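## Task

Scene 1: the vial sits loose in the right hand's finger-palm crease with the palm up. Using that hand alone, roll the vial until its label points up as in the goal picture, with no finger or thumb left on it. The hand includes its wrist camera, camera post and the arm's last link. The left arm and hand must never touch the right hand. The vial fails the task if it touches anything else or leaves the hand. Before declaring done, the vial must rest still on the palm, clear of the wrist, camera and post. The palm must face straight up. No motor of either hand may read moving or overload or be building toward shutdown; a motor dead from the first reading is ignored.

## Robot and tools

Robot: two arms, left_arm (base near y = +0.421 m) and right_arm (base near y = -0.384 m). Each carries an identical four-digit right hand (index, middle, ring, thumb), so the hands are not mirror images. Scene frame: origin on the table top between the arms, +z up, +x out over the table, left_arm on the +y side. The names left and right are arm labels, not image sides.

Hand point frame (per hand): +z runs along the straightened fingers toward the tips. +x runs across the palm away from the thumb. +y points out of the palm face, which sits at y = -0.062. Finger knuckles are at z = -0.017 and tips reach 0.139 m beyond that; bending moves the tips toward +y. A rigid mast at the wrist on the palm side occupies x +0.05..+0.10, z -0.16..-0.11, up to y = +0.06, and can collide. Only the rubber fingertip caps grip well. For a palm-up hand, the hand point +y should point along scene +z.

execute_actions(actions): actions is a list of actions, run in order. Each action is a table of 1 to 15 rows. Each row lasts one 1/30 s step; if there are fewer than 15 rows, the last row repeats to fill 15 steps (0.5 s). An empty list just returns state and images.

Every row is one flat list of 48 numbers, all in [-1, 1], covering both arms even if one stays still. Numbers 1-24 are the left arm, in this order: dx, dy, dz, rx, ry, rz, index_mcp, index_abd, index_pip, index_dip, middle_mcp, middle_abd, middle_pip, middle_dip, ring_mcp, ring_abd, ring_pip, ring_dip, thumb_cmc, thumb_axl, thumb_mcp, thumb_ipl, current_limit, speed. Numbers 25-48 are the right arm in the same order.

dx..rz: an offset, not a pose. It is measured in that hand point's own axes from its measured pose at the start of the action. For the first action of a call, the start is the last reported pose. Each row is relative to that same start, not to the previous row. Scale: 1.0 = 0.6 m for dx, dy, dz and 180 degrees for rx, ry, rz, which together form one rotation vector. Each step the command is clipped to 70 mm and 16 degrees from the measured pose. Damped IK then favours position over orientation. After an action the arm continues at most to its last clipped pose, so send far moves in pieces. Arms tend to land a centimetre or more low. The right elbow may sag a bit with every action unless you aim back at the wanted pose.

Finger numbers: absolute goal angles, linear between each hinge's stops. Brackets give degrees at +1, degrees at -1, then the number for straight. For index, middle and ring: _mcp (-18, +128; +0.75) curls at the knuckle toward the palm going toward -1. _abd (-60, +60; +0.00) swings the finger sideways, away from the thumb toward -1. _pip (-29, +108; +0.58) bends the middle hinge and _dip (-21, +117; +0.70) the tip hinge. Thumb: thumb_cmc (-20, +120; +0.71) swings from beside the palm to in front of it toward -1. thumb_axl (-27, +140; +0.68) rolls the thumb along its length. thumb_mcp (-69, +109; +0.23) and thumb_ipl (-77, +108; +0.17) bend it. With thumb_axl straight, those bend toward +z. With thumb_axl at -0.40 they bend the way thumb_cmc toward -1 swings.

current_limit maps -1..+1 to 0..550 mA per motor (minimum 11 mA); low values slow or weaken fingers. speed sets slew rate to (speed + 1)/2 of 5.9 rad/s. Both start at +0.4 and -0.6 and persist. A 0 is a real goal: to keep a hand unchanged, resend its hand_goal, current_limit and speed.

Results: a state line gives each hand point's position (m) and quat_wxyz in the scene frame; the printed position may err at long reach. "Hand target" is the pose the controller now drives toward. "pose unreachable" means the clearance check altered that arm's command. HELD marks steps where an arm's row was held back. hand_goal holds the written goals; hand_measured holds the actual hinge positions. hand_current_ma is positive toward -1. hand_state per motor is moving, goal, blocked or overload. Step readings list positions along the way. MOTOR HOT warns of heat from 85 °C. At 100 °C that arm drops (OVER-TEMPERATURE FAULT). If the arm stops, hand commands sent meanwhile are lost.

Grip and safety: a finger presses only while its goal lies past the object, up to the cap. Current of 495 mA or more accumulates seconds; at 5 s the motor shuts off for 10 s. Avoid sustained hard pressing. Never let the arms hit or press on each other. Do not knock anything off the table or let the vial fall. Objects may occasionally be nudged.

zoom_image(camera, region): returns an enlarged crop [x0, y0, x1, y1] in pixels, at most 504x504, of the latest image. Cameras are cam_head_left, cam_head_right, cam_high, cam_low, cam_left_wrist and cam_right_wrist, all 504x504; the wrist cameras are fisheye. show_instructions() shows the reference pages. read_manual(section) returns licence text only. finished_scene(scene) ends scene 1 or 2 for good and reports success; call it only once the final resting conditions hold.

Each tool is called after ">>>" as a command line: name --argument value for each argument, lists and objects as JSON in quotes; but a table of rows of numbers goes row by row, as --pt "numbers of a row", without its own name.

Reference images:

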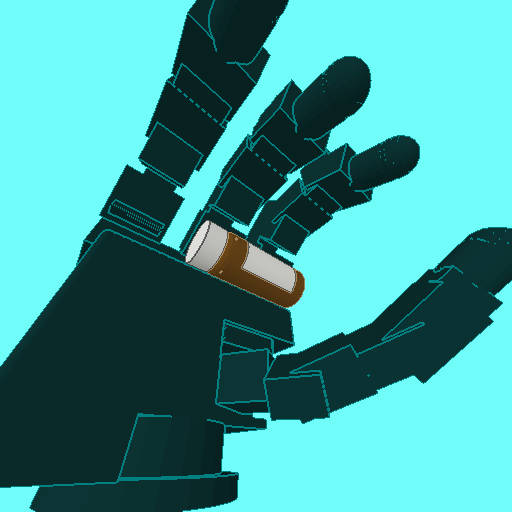

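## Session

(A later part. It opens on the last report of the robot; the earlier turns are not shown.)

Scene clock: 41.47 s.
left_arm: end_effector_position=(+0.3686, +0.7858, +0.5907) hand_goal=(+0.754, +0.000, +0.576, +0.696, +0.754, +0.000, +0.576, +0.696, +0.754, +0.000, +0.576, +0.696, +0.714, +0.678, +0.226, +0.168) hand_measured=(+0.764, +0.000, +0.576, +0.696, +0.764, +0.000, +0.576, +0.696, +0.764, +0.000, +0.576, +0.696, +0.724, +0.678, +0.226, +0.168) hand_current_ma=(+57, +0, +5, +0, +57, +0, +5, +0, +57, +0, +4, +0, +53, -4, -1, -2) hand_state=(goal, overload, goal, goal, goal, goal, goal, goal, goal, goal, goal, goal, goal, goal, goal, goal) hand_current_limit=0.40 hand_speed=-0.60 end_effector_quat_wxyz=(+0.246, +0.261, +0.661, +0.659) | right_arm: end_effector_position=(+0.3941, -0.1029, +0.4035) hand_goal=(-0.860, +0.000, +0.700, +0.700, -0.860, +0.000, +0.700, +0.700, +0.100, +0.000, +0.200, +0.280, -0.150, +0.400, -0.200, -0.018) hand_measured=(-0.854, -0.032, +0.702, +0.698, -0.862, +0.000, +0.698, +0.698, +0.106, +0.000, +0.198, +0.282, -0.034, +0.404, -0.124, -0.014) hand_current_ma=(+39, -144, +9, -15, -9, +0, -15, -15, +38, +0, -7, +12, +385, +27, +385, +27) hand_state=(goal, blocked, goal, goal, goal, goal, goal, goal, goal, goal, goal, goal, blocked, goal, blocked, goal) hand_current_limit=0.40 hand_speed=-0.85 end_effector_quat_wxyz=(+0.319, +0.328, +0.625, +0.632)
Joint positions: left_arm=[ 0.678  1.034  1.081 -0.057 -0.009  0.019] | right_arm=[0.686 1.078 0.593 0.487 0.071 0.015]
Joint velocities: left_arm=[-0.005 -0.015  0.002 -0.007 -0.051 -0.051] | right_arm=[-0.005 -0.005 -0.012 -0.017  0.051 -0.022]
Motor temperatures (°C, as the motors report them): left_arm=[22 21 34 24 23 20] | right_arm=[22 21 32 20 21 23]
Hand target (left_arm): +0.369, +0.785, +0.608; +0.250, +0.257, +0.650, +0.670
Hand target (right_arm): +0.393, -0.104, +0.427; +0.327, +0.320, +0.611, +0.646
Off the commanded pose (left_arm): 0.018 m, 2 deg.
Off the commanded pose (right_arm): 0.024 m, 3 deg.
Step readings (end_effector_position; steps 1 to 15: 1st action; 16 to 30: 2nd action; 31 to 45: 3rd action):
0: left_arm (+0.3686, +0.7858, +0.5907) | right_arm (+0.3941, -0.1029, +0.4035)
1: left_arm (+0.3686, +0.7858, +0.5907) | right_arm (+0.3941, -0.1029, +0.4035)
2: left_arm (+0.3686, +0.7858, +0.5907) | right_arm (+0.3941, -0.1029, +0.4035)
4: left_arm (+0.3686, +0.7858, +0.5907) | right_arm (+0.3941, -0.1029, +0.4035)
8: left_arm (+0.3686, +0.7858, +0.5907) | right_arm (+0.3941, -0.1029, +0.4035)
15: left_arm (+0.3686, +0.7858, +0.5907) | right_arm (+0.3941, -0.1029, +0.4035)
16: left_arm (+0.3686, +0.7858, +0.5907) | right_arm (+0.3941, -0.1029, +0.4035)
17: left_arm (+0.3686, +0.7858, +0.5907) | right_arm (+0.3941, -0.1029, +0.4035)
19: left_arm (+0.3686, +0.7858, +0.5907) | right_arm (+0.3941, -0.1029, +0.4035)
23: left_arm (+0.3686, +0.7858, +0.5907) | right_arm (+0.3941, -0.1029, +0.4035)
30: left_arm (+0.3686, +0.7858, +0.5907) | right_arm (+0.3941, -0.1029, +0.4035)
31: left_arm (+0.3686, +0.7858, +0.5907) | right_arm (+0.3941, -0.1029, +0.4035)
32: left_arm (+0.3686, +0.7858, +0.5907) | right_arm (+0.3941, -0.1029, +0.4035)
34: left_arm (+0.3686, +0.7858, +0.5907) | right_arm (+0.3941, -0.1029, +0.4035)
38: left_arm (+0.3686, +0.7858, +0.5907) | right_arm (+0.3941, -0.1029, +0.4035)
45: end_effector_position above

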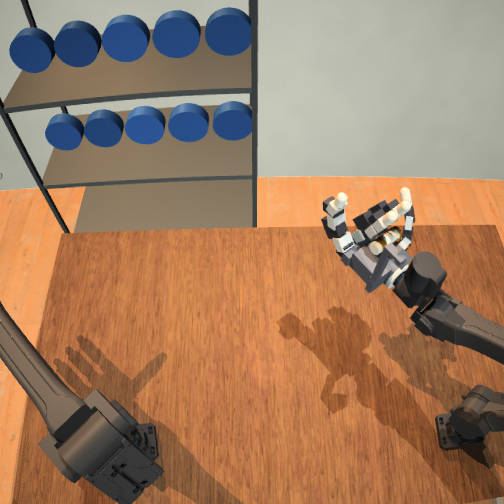

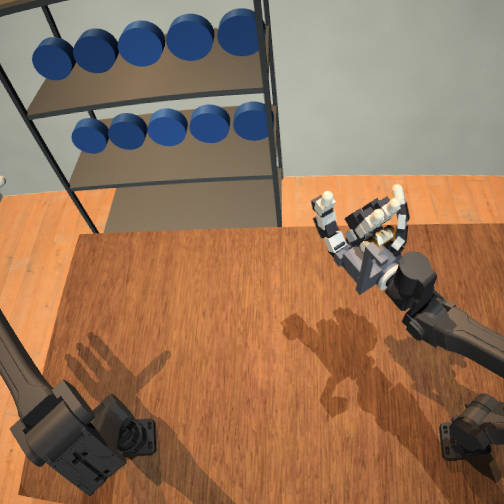

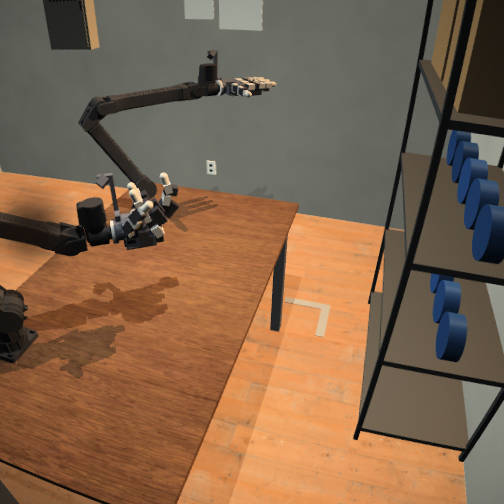

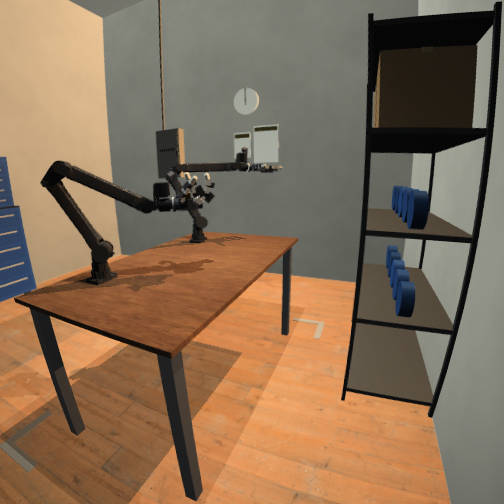

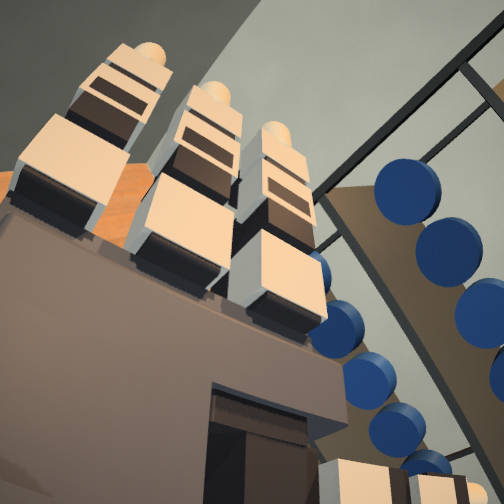

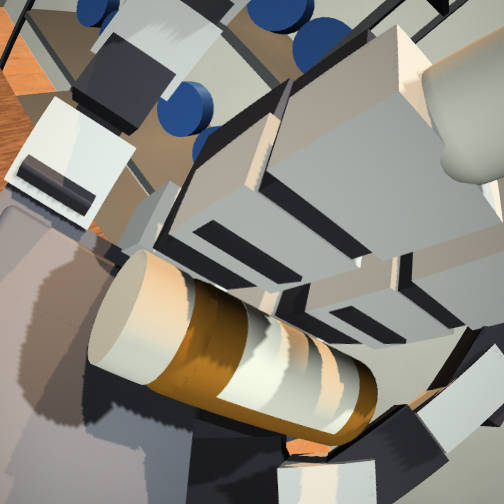

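>>> execute_actions --actions '[[[0,0.03,0,-0.01,0,0,0.754,0,0.576,0.696,0.754,0,0.576,0.696,0.754,0,0.576,0.696,0.714,0.678,0.226,0.168,0.4,-0.6,0,0.04,0,-0.014,0,0,-0.86,0,0.7,0.7,-0.86,0,0.7,0.7,0.1,0,0.2,0.28,-0.05,0.5,0.4,0.4,0.4,-0.6]],[[0,0.03,0,-0.01,0,0,0.754,0,0.576,0.696,0.754,0,0.576,0.696,0.754,0,0.576,0.696,0.714,0.678,0.226,0.168,0.4,-0.6,0,0.04,0,-0.014,0,0,-0.86,0,0.7,0.7,-0.86,0,0.7,0.7,0.1,0,0.2,0.28,-0.3,0.5,0.4,0.4,0.4,-0.85]],[[0,0.03,0,-0.01,0,0,0.754,0,0.576,0.696,0.754,0,0.576,0.696,0.754,0,0.576,0.696,0.714,0.678,0.226,0.168,0.4,-0.6,0,0.04,0,-0.014,0,0,-0.86,0,0.7,0.7,-0.86,0,0.7,0.7,0.1,0,0.2,0.28,-0.3,0.5,0.4,0.4,0.4,-0.85]]]'

Scene clock: 43.27 s.
left_arm: end_effector_position=(+0.3686, +0.7858, +0.5907) hand_goal=(+0.754, +0.000, +0.576, +0.696, +0.754, +0.000, +0.576, +0.696, +0.754, +0.000, +0.576, +0.696, +0.714, +0.678, +0.226, +0.168) hand_measured=(+0.764, +0.000, +0.576, +0.696, +0.764, +0.000, +0.576, +0.696, +0.764, +0.000, +0.576, +0.696, +0.724, +0.678, +0.226, +0.168) hand_current_ma=(+57, +0, +5, +0, +57, +0, +5, +0, +57, +0, +4, +0, +53, -4, -1, -2) hand_state=(goal, overload, goal, goal, goal, goal, goal, goal, goal, goal, goal, goal, goal, goal, goal, goal) hand_current_limit=0.40 hand_speed=-0.60 end_effector_quat_wxyz=(+0.246, +0.261, +0.661, +0.659) | right_arm: end_effector_position=(+0.3941, -0.1029, +0.4035) hand_goal=(-0.860, +0.000, +0.700, +0.700, -0.860, +0.000, +0.700, +0.700, +0.100, +0.000, +0.200, +0.280, -0.300, +0.500, +0.400, +0.400) hand_measured=(-0.862, -0.004, +0.702, +0.698, -0.862, +0.000, +0.698, +0.698, +0.106, +0.000, +0.198, +0.282, -0.286, +0.500, +0.400, +0.398) hand_current_ma=(-8, -15, +10, -15, -9, +0, -15, -15, +38, +0, -7, +12, +74, -4, +2, -8) hand_state=(goal, goal, goal, goal, goal, goal, goal, goal, goal, goal, goal, goal, goal, goal, goal, goal) hand_current_limit=0.40 hand_speed=-0.85 end_effector_quat_wxyz=(+0.319, +0.328, +0.625, +0.632)
Joint positions: left_arm=[ 0.678  1.034  1.081 -0.057 -0.009  0.019] | right_arm=[0.686 1.078 0.593 0.487 0.071 0.015]
Joint velocities: left_arm=[-0.005 -0.005 -0.007 -0.012  0.022 -0.037] | right_arm=[-0.005  0.005 -0.002 -0.007  0.066 -0.066]
Motor temperatures (°C, as the motors report them): left_arm=[22 21 34 24 23 20] | right_arm=[22 21 32 20 21 23]
Hand target (left_arm): +0.369, +0.785, +0.608; +0.250, +0.257, +0.650, +0.670
Hand target (right_arm): +0.393, -0.104, +0.427; +0.327, +0.320, +0.611, +0.646
Off the commanded pose (left_arm): 0.018 m, 2 deg.
Off the commanded pose (right_arm): 0.024 m, 3 deg.
Step readings (end_effector_position; steps 1 to 15: 1st action; 16 to 30: 2nd action; 31 to 45: 3rd action):
0: left_arm (+0.3686, +0.7858, +0.5907) | right_arm (+0.3941, -0.1029, +0.4035)
1: left_arm (+0.3686, +0.7858, +0.5907) | right_arm (+0.3941, -0.1029, +0.4035)
2: left_arm (+0.3686, +0.7858, +0.5907) | right_arm (+0.3941, -0.1029, +0.4035)
4: left_arm (+0.3686, +0.7858, +0.5907) | right_arm (+0.3941, -0.1029, +0.4035)
8: left_arm (+0.3686, +0.7858, +0.5907) | right_arm (+0.3941, -0.1029, +0.4035)
15: left_arm (+0.3686, +0.7858, +0.5907) | right_arm (+0.3941, -0.1029, +0.4035)
16: left_arm (+0.3686, +0.7858, +0.5907) | right_arm (+0.3941, -0.1029, +0.4035)
17: left_arm (+0.3686, +0.7858, +0.5907) | right_arm (+0.3941, -0.1029, +0.4035)
19: left_arm (+0.3686, +0.7858, +0.5907) | right_arm (+0.3941, -0.1029, +0.4035)
23: left_arm (+0.3686, +0.7858, +0.5907) | right_arm (+0.3941, -0.1029, +0.4035)
30: left_arm (+0.3686, +0.7858, +0.5907) | right_arm (+0.3941, -0.1029, +0.4035)
31: left_arm (+0.3686, +0.7858, +0.5907) | right_arm (+0.3941, -0.1029, +0.4035)
32: left_arm (+0.3686, +0.7858, +0.5907) | right_arm (+0.3941, -0.1029, +0.4035)
34: left_arm (+0.3686, +0.7858, +0.5907) | right_arm (+0.3941, -0.1029, +0.4035)
38: left_arm (+0.3686, +0.7858, +0.5907) | right_arm (+0.3941, -0.1029, +0.4035)
45: end_effector_position above

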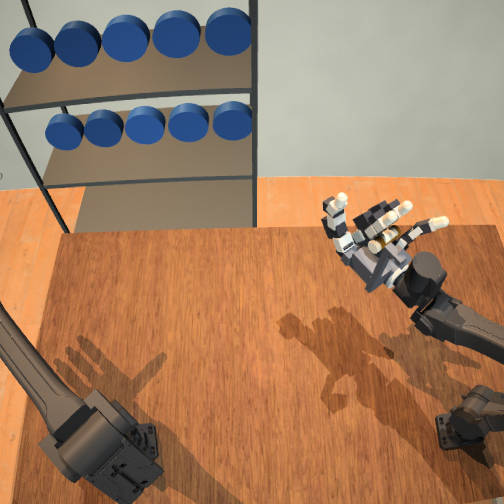

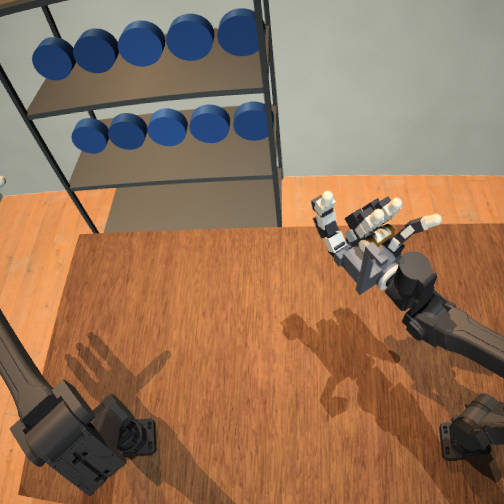

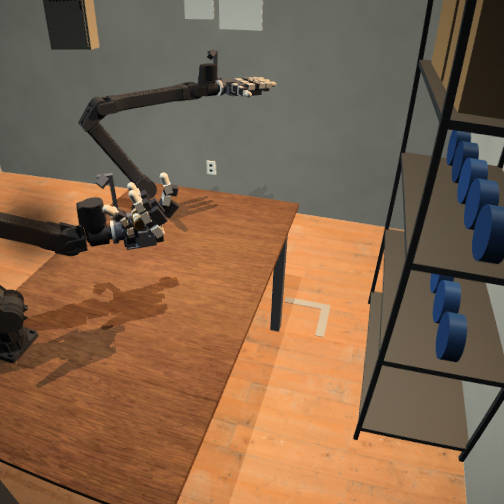

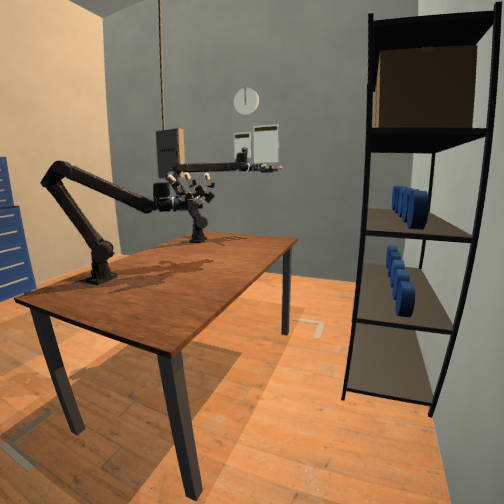

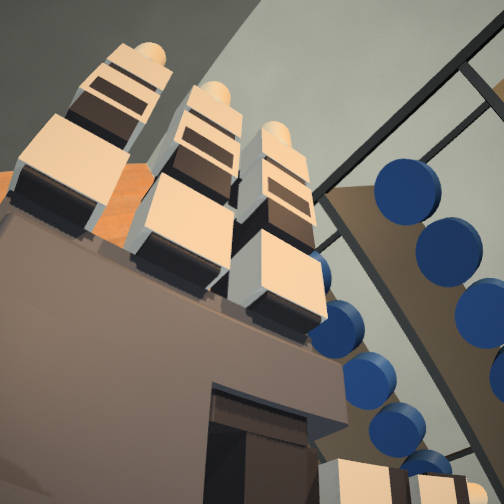

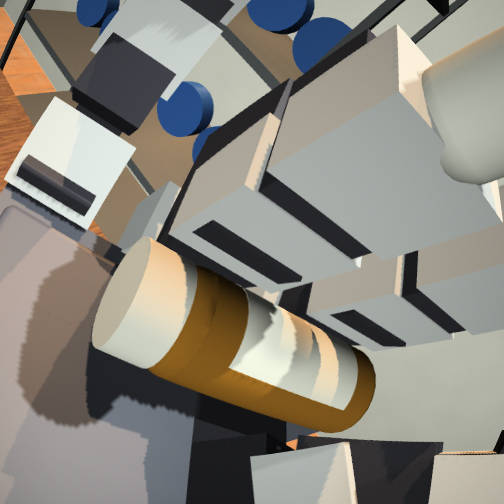

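>>> execute_actions --actions '[[[0,0.03,0,-0.01,0,0,0.754,0,0.576,0.696,0.754,0,0.576,0.696,0.754,0,0.576,0.696,0.714,0.678,0.226,0.168,0.4,-0.6,0,0.04,0,-0.014,0,0,-0.76,0,0.7,0.7,-0.76,0,0.7,0.7,0.1,0,0.2,0.28,-0.45,0.5,0.4,0.4,0.4,-0.88]],[[0,0.03,0,-0.01,0,0,0.754,0,0.576,0.696,0.754,0,0.576,0.696,0.754,0,0.576,0.696,0.714,0.678,0.226,0.168,0.4,-0.6,0,0.04,0,-0.014,0,0,-0.76,0,0.7,0.7,-0.76,0,0.7,0.7,0.1,0,0.2,0.28,-0.45,0.5,0.4,0.4,0.4,-0.88]]]'

Scene clock: 44.47 s.
left_arm: end_effector_position=(+0.3686, +0.7858, +0.5907) hand_goal=(+0.754, +0.000, +0.576, +0.696, +0.754, +0.000, +0.576, +0.696, +0.754, +0.000, +0.576, +0.696, +0.714, +0.678, +0.226, +0.168) hand_measured=(+0.764, +0.000, +0.576, +0.696, +0.764, +0.000, +0.576, +0.696, +0.764, +0.000, +0.576, +0.696, +0.724, +0.678, +0.226, +0.168) hand_current_ma=(+57, +0, +5, +0, +57, +0, +5, +0, +57, +0, +4, +0, +53, -4, -1, -2) hand_state=(goal, overload, goal, goal, goal, goal, goal, goal, goal, goal, goal, goal, goal, goal, goal, goal) hand_current_limit=0.40 hand_speed=-0.60 end_effector_quat_wxyz=(+0.246, +0.261, +0.661, +0.659) | right_arm: end_effector_position=(+0.3941, -0.1029, +0.4035) hand_goal=(-0.760, +0.000, +0.700, +0.700, -0.760, +0.000, +0.700, +0.700, +0.100, +0.000, +0.200, +0.280, -0.450, +0.500, +0.400, +0.400) hand_measured=(-0.766, -0.004, +0.702, +0.698, -0.768, +0.000, +0.698, +0.698, +0.106, +0.000, +0.198, +0.282, -0.440, +0.500, +0.400, +0.398) hand_current_ma=(-43, -15, +9, -15, -44, +0, -15, -15, +38, +0, -7, +12, +49, -4, +3, -8) hand_state=(goal, goal, goal, goal, goal, goal, goal, goal, goal, goal, goal, goal, goal, goal, goal, goal) hand_current_limit=0.40 hand_speed=-0.88 end_effector_quat_wxyz=(+0.319, +0.328, +0.625, +0.632)
Joint positions: left_arm=[ 0.678  1.034  1.081 -0.057 -0.009  0.019] | right_arm=[0.686 1.078 0.593 0.487 0.071 0.015]
Joint velocities: left_arm=[-0.005 -0.015 -0.012  0.007 -0.022 -0.022] | right_arm=[-0.005 -0.024 -0.017  0.002  0.022 -0.007]
Motor temperatures (°C, as the motors report them): left_arm=[22 21 34 24 23 20] | right_arm=[22 21 32 20 21 23]
Hand target (left_arm): +0.369, +0.785, +0.608; +0.250, +0.257, +0.650, +0.670
Hand target (right_arm): +0.393, -0.104, +0.427; +0.327, +0.320, +0.611, +0.646
Off the commanded pose (left_arm): 0.018 m, 2 deg.
Off the commanded pose (right_arm): 0.024 m, 3 deg.
Step readings (end_effector_position; steps 1 to 15: 1st action; 16 to 30: 2nd action):
0: left_arm (+0.3686, +0.7858, +0.5907) | right_arm (+0.3941, -0.1029, +0.4035)
1: left_arm (+0.3686, +0.7858, +0.5907) | right_arm (+0.3941, -0.1029, +0.4035)
2: left_arm (+0.3686, +0.7858, +0.5907) | right_arm (+0.3941, -0.1029, +0.4035)
4: left_arm (+0.3686, +0.7858, +0.5907) | right_arm (+0.3941, -0.1029, +0.4035)
8: left_arm (+0.3686, +0.7858, +0.5907) | right_arm (+0.3941, -0.1029, +0.4035)
15: left_arm (+0.3686, +0.7858, +0.5907) | right_arm (+0.3941, -0.1029, +0.4035)
16: left_arm (+0.3686, +0.7858, +0.5907) | right_arm (+0.3941, -0.1029, +0.4035)
17: left_arm (+0.3686, +0.7858, +0.5907) | right_arm (+0.3941, -0.1029, +0.4035)
19: left_arm (+0.3686, +0.7858, +0.5907) | right_arm (+0.3941, -0.1029, +0.4035)
23: left_arm (+0.3686, +0.7858, +0.5907) | right_arm (+0.3941, -0.1029, +0.4035)
30: end_effector_position above

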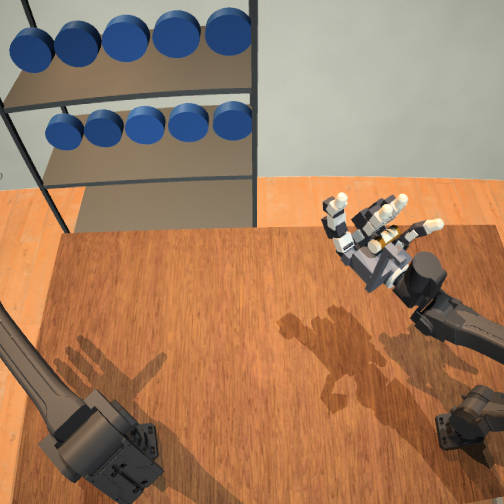

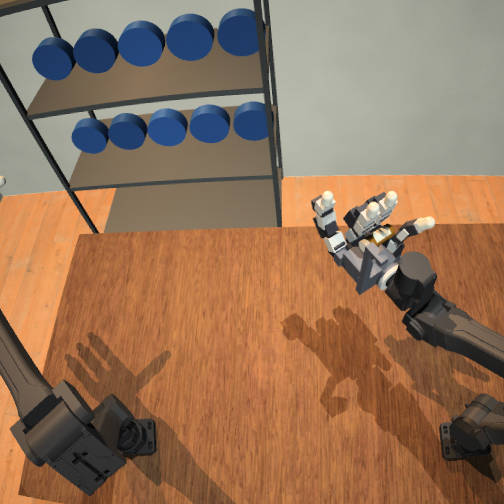

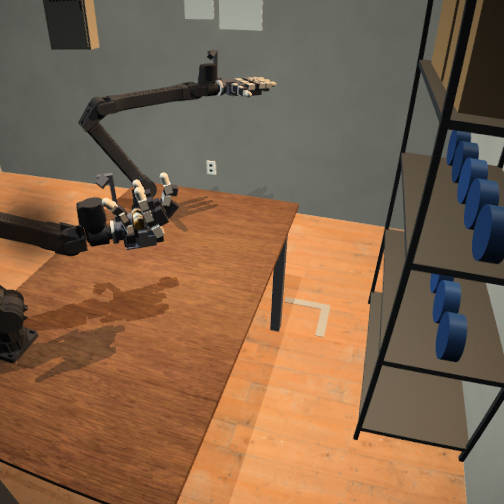

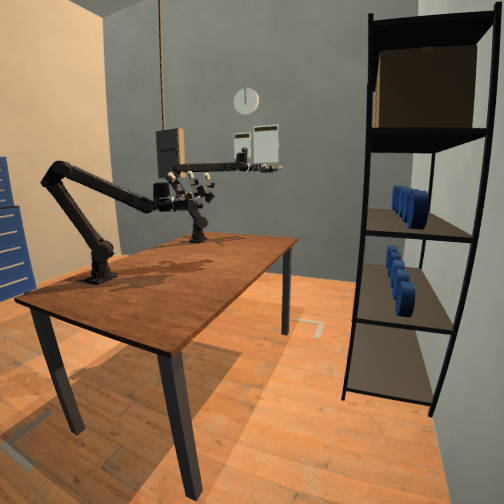

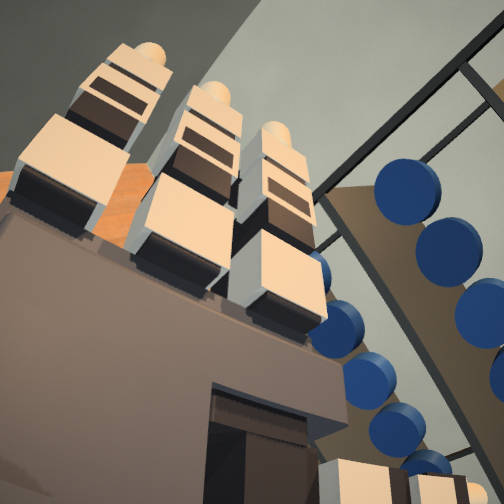

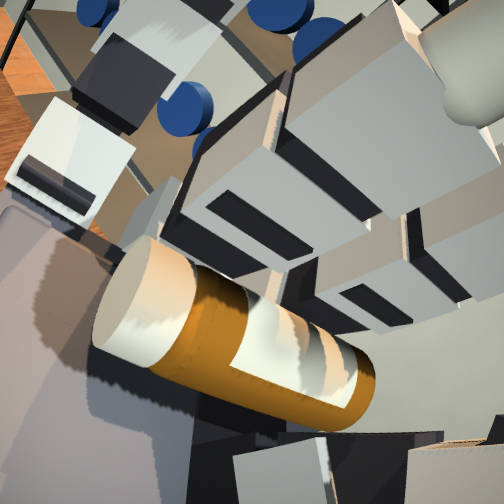

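>>> execute_actions --actions '[[[0,0.03,0,-0.01,0,0,0.754,0,0.576,0.696,0.754,0,0.576,0.696,0.754,0,0.576,0.696,0.714,0.678,0.226,0.168,0.4,-0.6,0,0.04,0,-0.014,0,0,-0.5,0,0.7,0.7,-0.5,0,0.7,0.7,0.1,0,0.2,0.28,0.4,0.5,0.4,0.4,0.4,-0.6]],[[0,0.03,0,-0.01,0,0,0.754,0,0.576,0.696,0.754,0,0.576,0.696,0.754,0,0.576,0.696,0.714,0.678,0.226,0.168,0.4,-0.6,0,0.04,0,-0.014,0,0,-0.5,0,0.7,0.7,-0.5,0,0.7,0.7,0.1,0,0.2,0.28,0.4,0.5,0.4,0.4,0.4,-0.6]],[[0,0.03,0,-0.01,0,0,0.754,0,0.576,0.696,0.754,0,0.576,0.696,0.754,0,0.576,0.696,0.714,0.678,0.226,0.168,0.4,-0.6,0,0.04,0,-0.014,0,0,-0.5,0,0.7,0.7,-0.5,0,0.7,0.7,0.1,0,0.2,0.28,0.4,0.5,0.4,0.4,0.4,-0.6]]]'

Scene clock: 46.17 s.
left_arm: end_effector_position=(+0.3686, +0.7858, +0.5907) hand_goal=(+0.754, +0.000, +0.576, +0.696, +0.754, +0.000, +0.576, +0.696, +0.754, +0.000, +0.576, +0.696, +0.714, +0.678, +0.226, +0.168) hand_measured=(+0.764, +0.000, +0.576, +0.696, +0.764, +0.000, +0.576, +0.696, +0.764, +0.000, +0.576, +0.696, +0.724, +0.678, +0.226, +0.168) hand_current_ma=(+57, +0, +5, +0, +57, +0, +5, +0, +57, +0, +4, +0, +53, -4, -1, -2) hand_state=(goal, overload, goal, goal, goal, goal, goal, goal, goal, goal, goal, goal, goal, goal, goal, goal) hand_current_limit=0.40 hand_speed=-0.60 end_effector_quat_wxyz=(+0.246, +0.261, +0.661, +0.659) | right_arm: end_effector_position=(+0.3941, -0.1029, +0.4035) hand_goal=(-0.500, +0.000, +0.700, +0.700, -0.500, +0.000, +0.700, +0.700, +0.100, +0.000, +0.200, +0.280, +0.400, +0.500, +0.400, +0.400) hand_measured=(-0.500, -0.004, +0.702, +0.698, -0.502, +0.000, +0.698, +0.698, +0.106, +0.000, +0.198, +0.282, +0.410, +0.500, +0.400, +0.398) hand_current_ma=(-6, -15, +9, -13, -6, +0, -9, -14, +38, +0, -7, +12, +51, -4, +3, -8) hand_state=(goal, goal, goal, goal, goal, goal, goal, goal, goal, goal, goal, goal, goal, goal, goal, goal) hand_current_limit=0.40 hand_speed=-0.60 end_effector_quat_wxyz=(+0.319, +0.328, +0.625, +0.632)
Joint positions: left_arm=[ 0.678  1.034  1.081 -0.057 -0.009  0.019] | right_arm=[0.686 1.078 0.593 0.487 0.071 0.015]
Joint velocities: left_arm=[-0.015  0.005  0.002 -0.007  0.022  0.022] | right_arm=[ 0.005 -0.015  0.007 -0.012 -0.007  0.037]
Motor temperatures (°C, as the motors report them): left_arm=[22 21 34 24 23 20] | right_arm=[22 21 33 20 21 23]
Hand target (left_arm): +0.369, +0.785, +0.608; +0.250, +0.257, +0.650, +0.670
Hand target (right_arm): +0.393, -0.104, +0.427; +0.327, +0.320, +0.611, +0.646
Off the commanded pose (left_arm): 0.018 m, 2 deg.
Off the commanded pose (right_arm): 0.024 m, 3 deg.
Step readings (end_effector_position; steps 1 to 15: 1st action; 16 to 30: 2nd action; 31 to 45: 3rd action):
0: left_arm (+0.3686, +0.7858, +0.5907) | right_arm (+0.3941, -0.1029, +0.4035)
1: left_arm (+0.3686, +0.7858, +0.5907) | right_arm (+0.3941, -0.1029, +0.4035)
2: left_arm (+0.3686, +0.7858, +0.5907) | right_arm (+0.3941, -0.1029, +0.4035)
4: left_arm (+0.3686, +0.7858, +0.5907) | right_arm (+0.3941, -0.1029, +0.4035)
8: left_arm (+0.3686, +0.7858, +0.5907) | right_arm (+0.3941, -0.1029, +0.4035)
15: left_arm (+0.3686, +0.7858, +0.5907) | right_arm (+0.3941, -0.1029, +0.4035)
16: left_arm (+0.3686, +0.7858, +0.5907) | right_arm (+0.3941, -0.1029, +0.4035)
17: left_arm (+0.3686, +0.7858, +0.5907) | right_arm (+0.3941, -0.1029, +0.4035)
19: left_arm (+0.3686, +0.7858, +0.5907) | right_arm (+0.3941, -0.1029, +0.4035)
23: left_arm (+0.3686, +0.7858, +0.5907) | right_arm (+0.3941, -0.1029, +0.4035)
30: left_arm (+0.3686, +0.7858, +0.5907) | right_arm (+0.3941, -0.1029, +0.4035)
31: left_arm (+0.3686, +0.7858, +0.5907) | right_arm (+0.3941, -0.1029, +0.4035)
32: left_arm (+0.3686, +0.7858, +0.5907) | right_arm (+0.3941, -0.1029, +0.4035)
34: left_arm (+0.3686, +0.7858, +0.5907) | right_arm (+0.3941, -0.1029, +0.4035)
38: left_arm (+0.3686, +0.7858, +0.5907) | right_arm (+0.3941, -0.1029, +0.4035)
45: end_effector_position above

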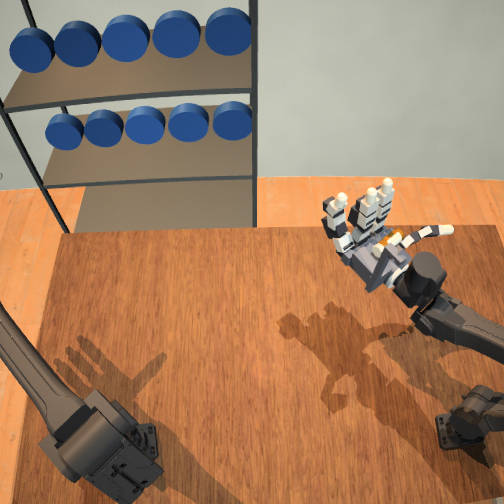

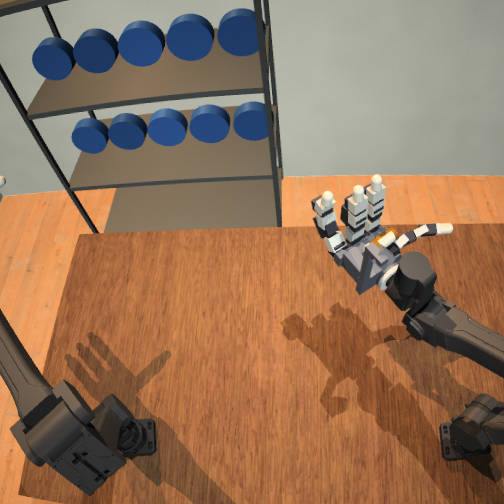

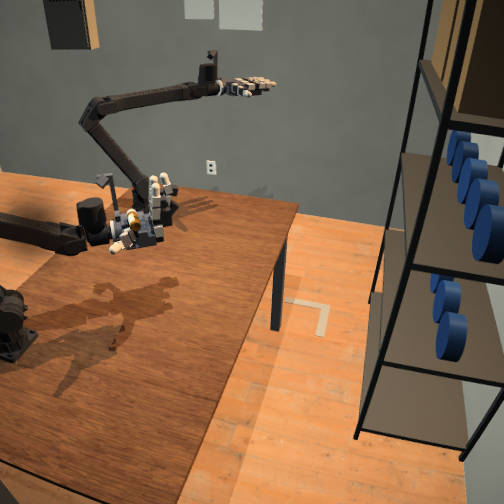

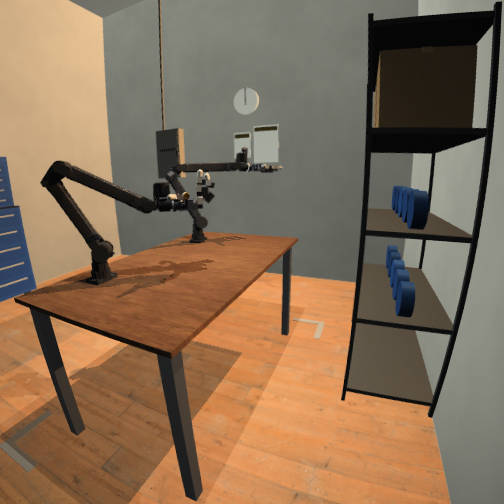

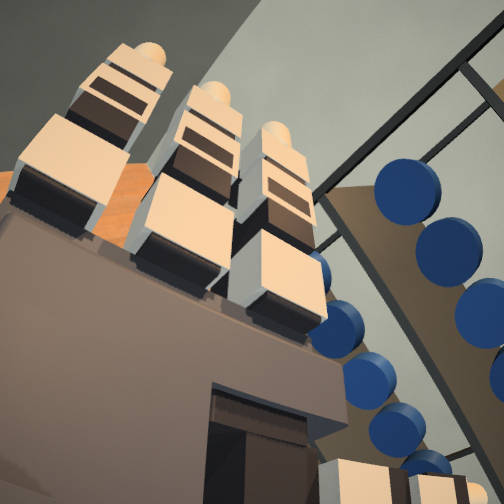

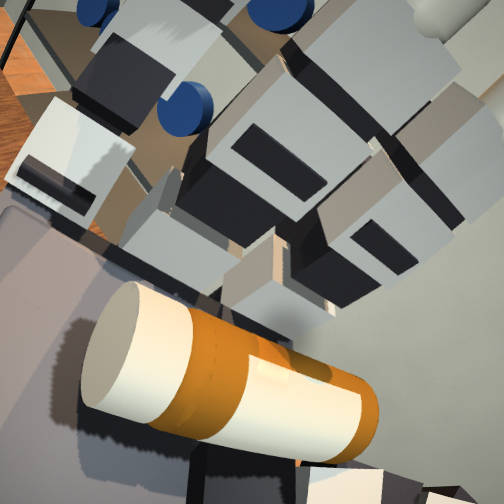

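>>> execute_actions --actions '[[[0,0.03,0,-0.01,0,0,0.754,0,0.576,0.696,0.754,0,0.576,0.696,0.754,0,0.576,0.696,0.714,0.678,0.226,0.168,0.4,-0.6,0,0.04,0,-0.014,0,0,-0.86,0,0.7,0.7,-0.86,0,0.7,0.7,0.1,0,0.2,0.28,-0.3,0.5,0.4,0.4,0.4,-0.6]],[[0,0.03,0,-0.01,0,0,0.754,0,0.576,0.696,0.754,0,0.576,0.696,0.754,0,0.576,0.696,0.714,0.678,0.226,0.168,0.4,-0.6,0,0.035,0,0,0,0,-0.86,0,0.7,0.7,-0.86,0,0.7,0.7,0.1,0,0.2,0.28,-0.3,0.5,0.4,0.4,0.4,-0.6]],[[0,0.03,0,-0.01,0,0,0.754,0,0.576,0.696,0.754,0,0.576,0.696,0.754,0,0.576,0.696,0.714,0.678,0.226,0.168,0.4,-0.6,0,0.04,0,-0.012,0,0,-0.86,0,0.7,0.7,-0.86,0,0.7,0.7,0.1,0,0.2,0.28,-0.3,0.5,0.4,0.4,0.4,-0.6]]]'

Scene clock: 47.90 s.
left_arm: end_effector_position=(+0.3686, +0.7858, +0.5907) hand_goal=(+0.754, +0.000, +0.576, +0.696, +0.754, +0.000, +0.576, +0.696, +0.754, +0.000, +0.576, +0.696, +0.714, +0.678, +0.226, +0.168) hand_measured=(+0.764, +0.000, +0.576, +0.696, +0.764, +0.000, +0.576, +0.696, +0.764, +0.000, +0.576, +0.696, +0.724, +0.678, +0.226, +0.168) hand_current_ma=(+57, +0, +5, +0, +57, +0, +5, +0, +57, +0, +4, +0, +53, -4, -1, -2) hand_state=(goal, overload, goal, goal, goal, goal, goal, goal, goal, goal, goal, goal, goal, goal, goal, goal) hand_current_limit=0.40 hand_speed=-0.60 end_effector_quat_wxyz=(+0.246, +0.261, +0.661, +0.659) | right_arm: end_effector_position=(+0.3947, -0.1023, +0.3956) hand_goal=(-0.860, +0.000, +0.700, +0.700, -0.860, +0.000, +0.700, +0.700, +0.100, +0.000, +0.200, +0.280, -0.300, +0.500, +0.400, +0.400) hand_measured=(-0.862, -0.004, +0.702, +0.698, -0.862, +0.000, +0.698, +0.698, +0.106, +0.000, +0.198, +0.282, -0.286, +0.500, +0.400, +0.398) hand_current_ma=(-11, -15, +7, -13, -12, +0, -8, -14, +37, +0, -7, +12, +71, -4, +4, -8) hand_state=(goal, goal, goal, goal, goal, goal, goal, goal, goal, goal, goal, goal, goal, goal, goal, goal) hand_current_limit=0.40 hand_speed=-0.60 end_effector_quat_wxyz=(+0.313, +0.334, +0.640, +0.617)
Joint positions: left_arm=[ 0.678  1.034  1.081 -0.057 -0.009  0.019] | right_arm=[0.686 1.063 0.593 0.428 0.071 0.015]
Joint velocities: left_arm=[ 0.005  0.005  0.007  0.012 -0.022 -0.022] | right_arm=[-0.015 -0.024 -0.012 -0.012  0.022 -0.007]
Motor temperatures (°C, as the motors report them): left_arm=[22 21 34 24 23 20] | right_arm=[22 21 33 20 21 23]
Hand target (left_arm): +0.369, +0.785, +0.608; +0.250, +0.257, +0.650, +0.670
Hand target (right_arm): +0.395, -0.102, +0.419; +0.320, +0.328, +0.628, +0.629
Off the commanded pose (left_arm): 0.018 m, 2 deg.
Off the commanded pose (right_arm): 0.024 m, 2 deg.
Step readings (end_effector_position; steps 1 to 15: 1st action; 16 to 30: 2nd action; 31 to 45: 3rd action):
0: left_arm (+0.3686, +0.7858, +0.5907) | right_arm (+0.3941, -0.1029, +0.4035)
1: left_arm (+0.3686, +0.7858, +0.5907) | right_arm (+0.3941, -0.1029, +0.4035)
2: left_arm (+0.3686, +0.7858, +0.5907) | right_arm (+0.3941, -0.1029, +0.4035)
4: left_arm (+0.3686, +0.7858, +0.5907) | right_arm (+0.3941, -0.1029, +0.4035)
8: left_arm (+0.3686, +0.7858, +0.5907) | right_arm (+0.3941, -0.1029, +0.4035)
15: left_arm (+0.3686, +0.7858, +0.5907) | right_arm (+0.3941, -0.1029, +0.4035)
16: left_arm (+0.3686, +0.7858, +0.5907) | right_arm (+0.3944, -0.1026, +0.4019)
17: left_arm (+0.3686, +0.7858, +0.5907) | right_arm (+0.3945, -0.1025, +0.3999)
19: left_arm (+0.3686, +0.7858, +0.5907) | right_arm (+0.3949, -0.1022, +0.3966)
23: left_arm (+0.3686, +0.7858, +0.5907) | right_arm (+0.3947, -0.1023, +0.3958)
30: left_arm (+0.3686, +0.7858, +0.5907) | right_arm (+0.3947, -0.1023, +0.3956)
31: left_arm (+0.3686, +0.7858, +0.5907) | right_arm (+0.3947, -0.1023, +0.3956)
32: left_arm (+0.3686, +0.7858, +0.5907) | right_arm (+0.3947, -0.1023, +0.3956)
34: left_arm (+0.3686, +0.7858, +0.5907) | right_arm (+0.3947, -0.1023, +0.3956)
38: left_arm (+0.3686, +0.7858, +0.5907) | right_arm (+0.3947, -0.1023, +0.3956)
45: end_effector_position above

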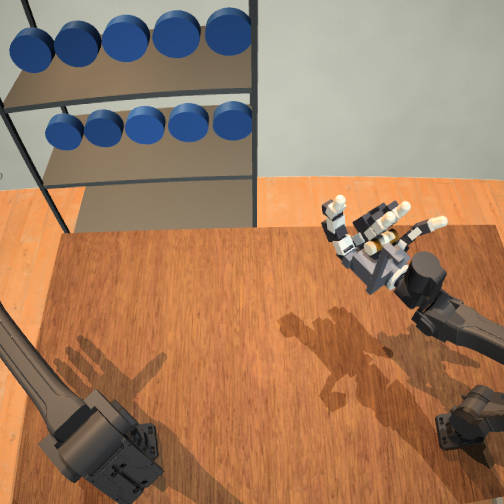

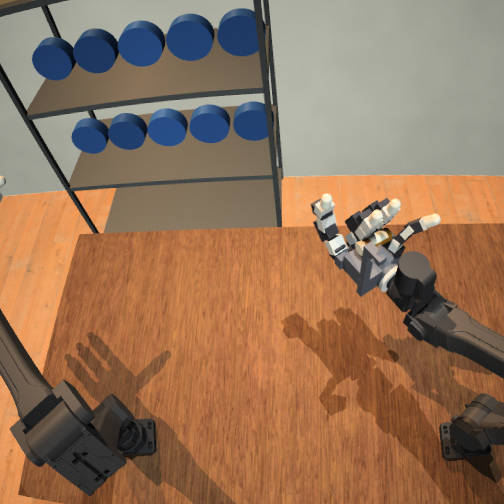

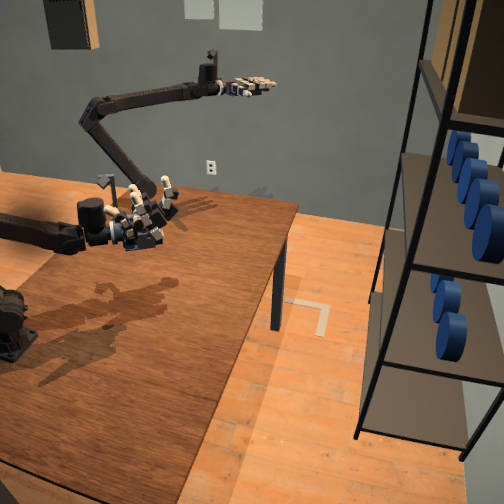

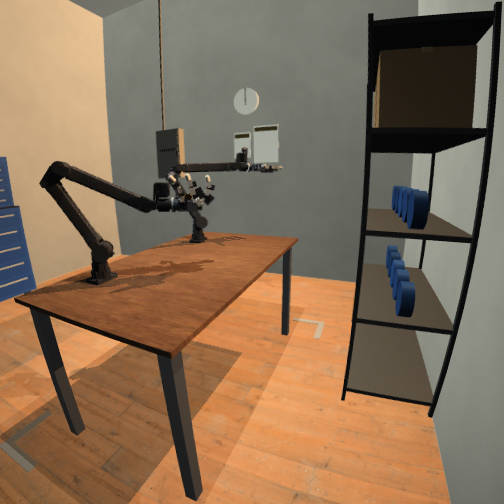

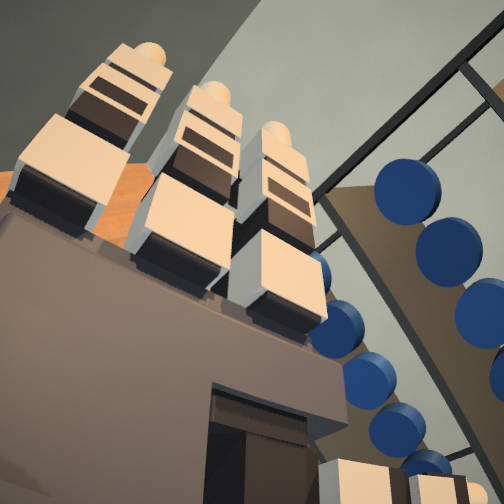

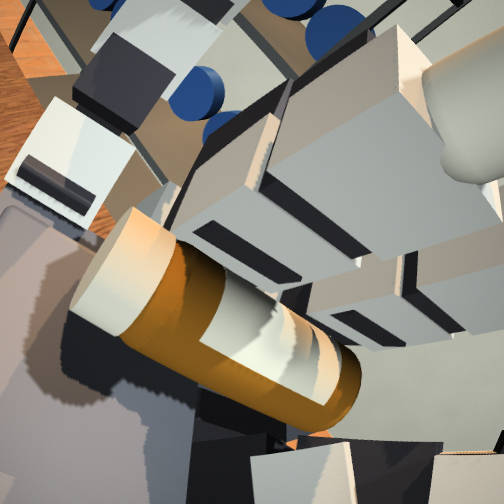

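>>> execute_actions --actions '[[[0,0.03,0,-0.01,0,0,0.754,0,0.576,0.696,0.754,0,0.576,0.696,0.754,0,0.576,0.696,0.714,0.678,0.226,0.168,0.4,-0.6,0,0.04,0,-0.012,0,0,-0.81,0,0.7,0.7,-0.81,0,0.7,0.7,0.1,0,0.2,0.28,-0.3,0.5,0.4,0.4,0.4,-0.85]],[[0,0.03,0,-0.01,0,0,0.754,0,0.576,0.696,0.754,0,0.576,0.696,0.754,0,0.576,0.696,0.714,0.678,0.226,0.168,0.4,-0.6,0,0.04,0,-0.025,0,0,-0.81,0,0.7,0.7,-0.81,0,0.7,0.7,0.1,0,0.2,0.28,-0.3,0.5,0.4,0.4,0.4,-0.85]],[[0,0.03,0,-0.01,0,0,0.754,0,0.576,0.696,0.754,0,0.576,0.696,0.754,0,0.576,0.696,0.714,0.678,0.226,0.168,0.4,-0.6,0,0.04,0,-0.014,0,0,-0.81,0,0.7,0.7,-0.81,0,0.7,0.7,0.1,0,0.2,0.28,-0.3,0.5,0.4,0.4,0.4,-0.85]],[[0,0.03,0,-0.01,0,0,0.754,0,0.576,0.696,0.754,0,0.576,0.696,0.754,0,0.576,0.696,0.714,0.678,0.226,0.168,0.4,-0.6,0,0.04,0,-0.014,0,0,-0.72,0,0.7,0.7,-0.72,0,0.7,0.7,0.1,0,0.2,0.28,-0.3,0.5,0.4,0.4,0.4,-0.85]],[[0,0.03,0,-0.01,0,0,0.754,0,0.576,0.696,0.754,0,0.576,0.696,0.754,0,0.576,0.696,0.714,0.678,0.226,0.168,0.4,-0.6,0,0.04,0,-0.014,0,0,-0.72,0,0.7,0.7,-0.72,0,0.7,0.7,0.1,0,0.2,0.28,-0.3,0.5,0.4,0.4,0.4,-0.85]]]'

Scene clock: 50.80 s.
left_arm: end_effector_position=(+0.3686, +0.7858, +0.5907) hand_goal=(+0.754, +0.000, +0.576, +0.696, +0.754, +0.000, +0.576, +0.696, +0.754, +0.000, +0.576, +0.696, +0.714, +0.678, +0.226, +0.168) hand_measured=(+0.764, +0.000, +0.576, +0.696, +0.764, +0.000, +0.576, +0.696, +0.764, +0.000, +0.576, +0.696, +0.724, +0.678, +0.226, +0.168) hand_current_ma=(+57, +0, +5, +0, +57, +0, +5, +0, +57, +0, +4, +0, +53, -4, -1, -2) hand_state=(goal, overload, goal, goal, goal, goal, goal, goal, goal, goal, goal, goal, goal, goal, goal, goal) hand_current_limit=0.40 hand_speed=-0.60 end_effector_quat_wxyz=(+0.246, +0.261, +0.661, +0.659) | right_arm: end_effector_position=(+0.3927, -0.1040, +0.4043) hand_goal=(-0.720, +0.000, +0.700, +0.700, -0.720, +0.000, +0.700, +0.700, +0.100, +0.000, +0.200, +0.280, -0.300, +0.500, +0.400, +0.400) hand_measured=(-0.726, -0.004, +0.702, +0.698, -0.726, +0.000, +0.698, +0.698, +0.106, +0.000, +0.198, +0.282, -0.286, +0.500, +0.400, +0.398) hand_current_ma=(-35, -15, +7, -13, -36, +0, -8, -14, +39, +0, -7, +12, +70, -4, +4, -7) hand_state=(goal, goal, goal, goal, goal, goal, goal, goal, goal, goal, goal, goal, goal, goal, goal, goal) hand_current_limit=0.40 hand_speed=-0.85 end_effector_quat_wxyz=(+0.318, +0.329, +0.628, +0.629)
Joint positions: left_arm=[ 0.678  1.034  1.081 -0.057 -0.009  0.019] | right_arm=[0.686 1.065 0.593 0.466 0.071 0.015]
Joint velocities: left_arm=[-0.005 -0.015 -0.022 -0.012 -0.022  0.007] | right_arm=[-0.024 -0.015  0.012 -0.022 -0.007 -0.037]
Motor temperatures (°C, as the motors report them): left_arm=[22 21 34 24 23 20] | right_arm=[22 21 33 20 21 23]
Hand target (left_arm): +0.369, +0.785, +0.608; +0.250, +0.257, +0.650, +0.670
Hand target (right_arm): +0.392, -0.105, +0.428; +0.326, +0.322, +0.614, +0.643
Off the commanded pose (left_arm): 0.018 m, 2 deg.
Off the commanded pose (right_arm): 0.024 m, 3 deg.
Step readings (end_effector_position; steps 1 to 15: 1st action; 16 to 30: 2nd action; 31 to 45: 3rd action; 46 to 60: 4th action; 61 to 75: 5th action):
0: left_arm (+0.3686, +0.7858, +0.5907) | right_arm (+0.3947, -0.1023, +0.3956)
1: left_arm (+0.3686, +0.7858, +0.5907) | right_arm (+0.3947, -0.1023, +0.3956)
2: left_arm (+0.3686, +0.7858, +0.5907) | right_arm (+0.3947, -0.1023, +0.3956)
4: left_arm (+0.3686, +0.7858, +0.5907) | right_arm (+0.3947, -0.1023, +0.3956)
8: left_arm (+0.3686, +0.7858, +0.5907) | right_arm (+0.3947, -0.1023, +0.3956)
15: left_arm (+0.3686, +0.7858, +0.5907) | right_arm (+0.3947, -0.1023, +0.3956)
16: left_arm (+0.3686, +0.7858, +0.5907) | right_arm (+0.3945, -0.1025, +0.3966)
17: left_arm (+0.3686, +0.7858, +0.5907) | right_arm (+0.3941, -0.1028, +0.3985)
19: left_arm (+0.3686, +0.7858, +0.5907) | right_arm (+0.3932, -0.1036, +0.4023)
23: left_arm (+0.3686, +0.7858, +0.5907) | right_arm (+0.3927, -0.1040, +0.4042)
30: left_arm (+0.3686, +0.7858, +0.5907) | right_arm (+0.3927, -0.1040, +0.4043)
31: left_arm (+0.3686, +0.7858, +0.5907) | right_arm (+0.3927, -0.1040, +0.4043)
32: left_arm (+0.3686, +0.7858, +0.5907) | right_arm (+0.3927, -0.1040, +0.4043)
34: left_arm (+0.3686, +0.7858, +0.5907) | right_arm (+0.3927, -0.1040, +0.4043)
38: left_arm (+0.3686, +0.7858, +0.5907) | right_arm (+0.3927, -0.1040, +0.4043)
45: left_arm (+0.3686, +0.7858, +0.5907) | right_arm (+0.3927, -0.1040, +0.4043)
46: left_arm (+0.3686, +0.7858, +0.5907) | right_arm (+0.3927, -0.1040, +0.4043)
47: left_arm (+0.3686, +0.7858, +0.5907) | right_arm (+0.3927, -0.1040, +0.4043)
49: left_arm (+0.3686, +0.7858, +0.5907) | right_arm (+0.3927, -0.1040, +0.4043)
53: left_arm (+0.3686, +0.7858, +0.5907) | right_arm (+0.3927, -0.1040, +0.4043)
60: left_arm (+0.3686, +0.7858, +0.5907) | right_arm (+0.3927, -0.1040, +0.4043)
61: left_arm (+0.3686, +0.7858, +0.5907) | right_arm (+0.3927, -0.1040, +0.4043)
62: left_arm (+0.3686, +0.7858, +0.5907) | right_arm (+0.3927, -0.1040, +0.4043)
64: left_arm (+0.3686, +0.7858, +0.5907) | right_arm (+0.3927, -0.1040, +0.4043)
68: left_arm (+0.3686, +0.7858, +0.5907) | right_arm (+0.3927, -0.1040, +0.4043)
75: end_effector_position above

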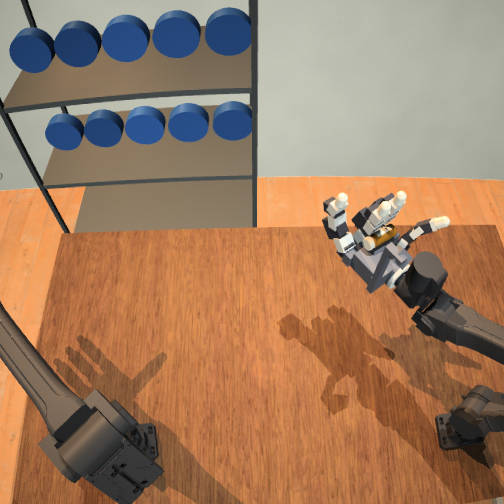

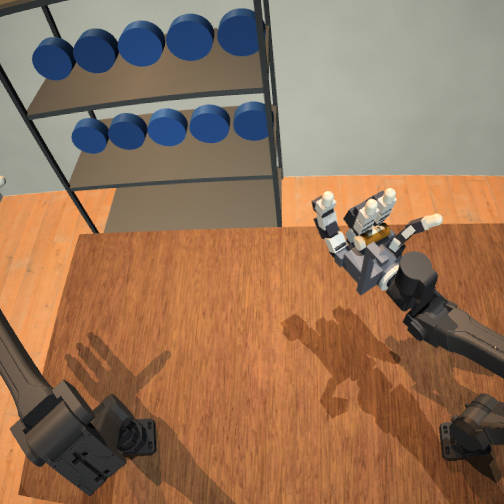

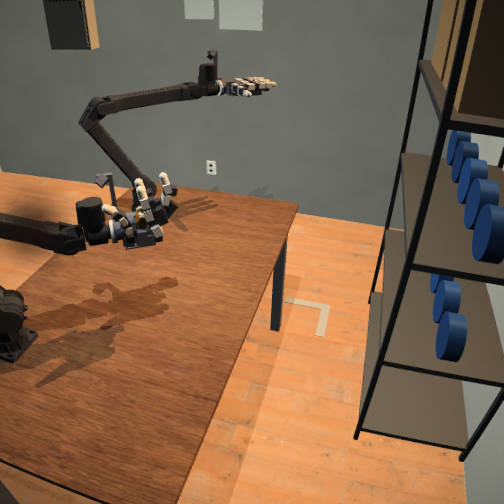

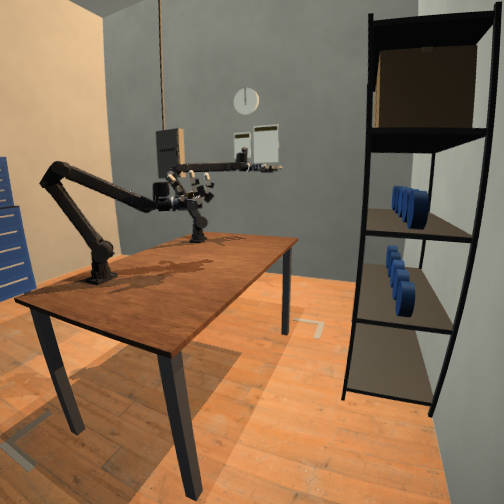

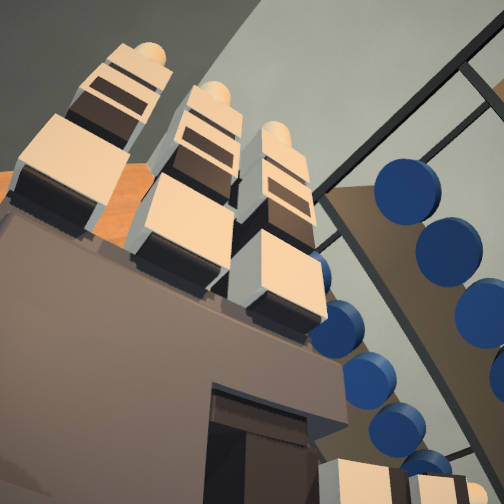

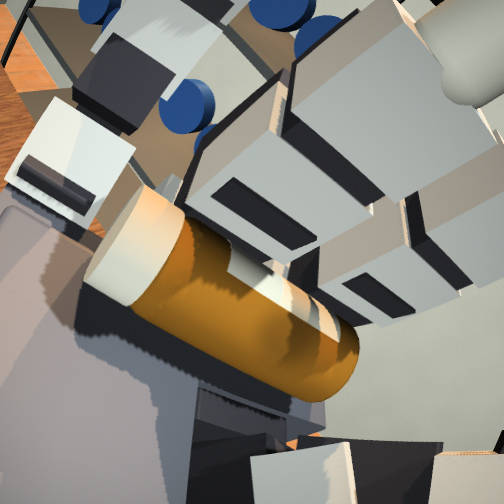

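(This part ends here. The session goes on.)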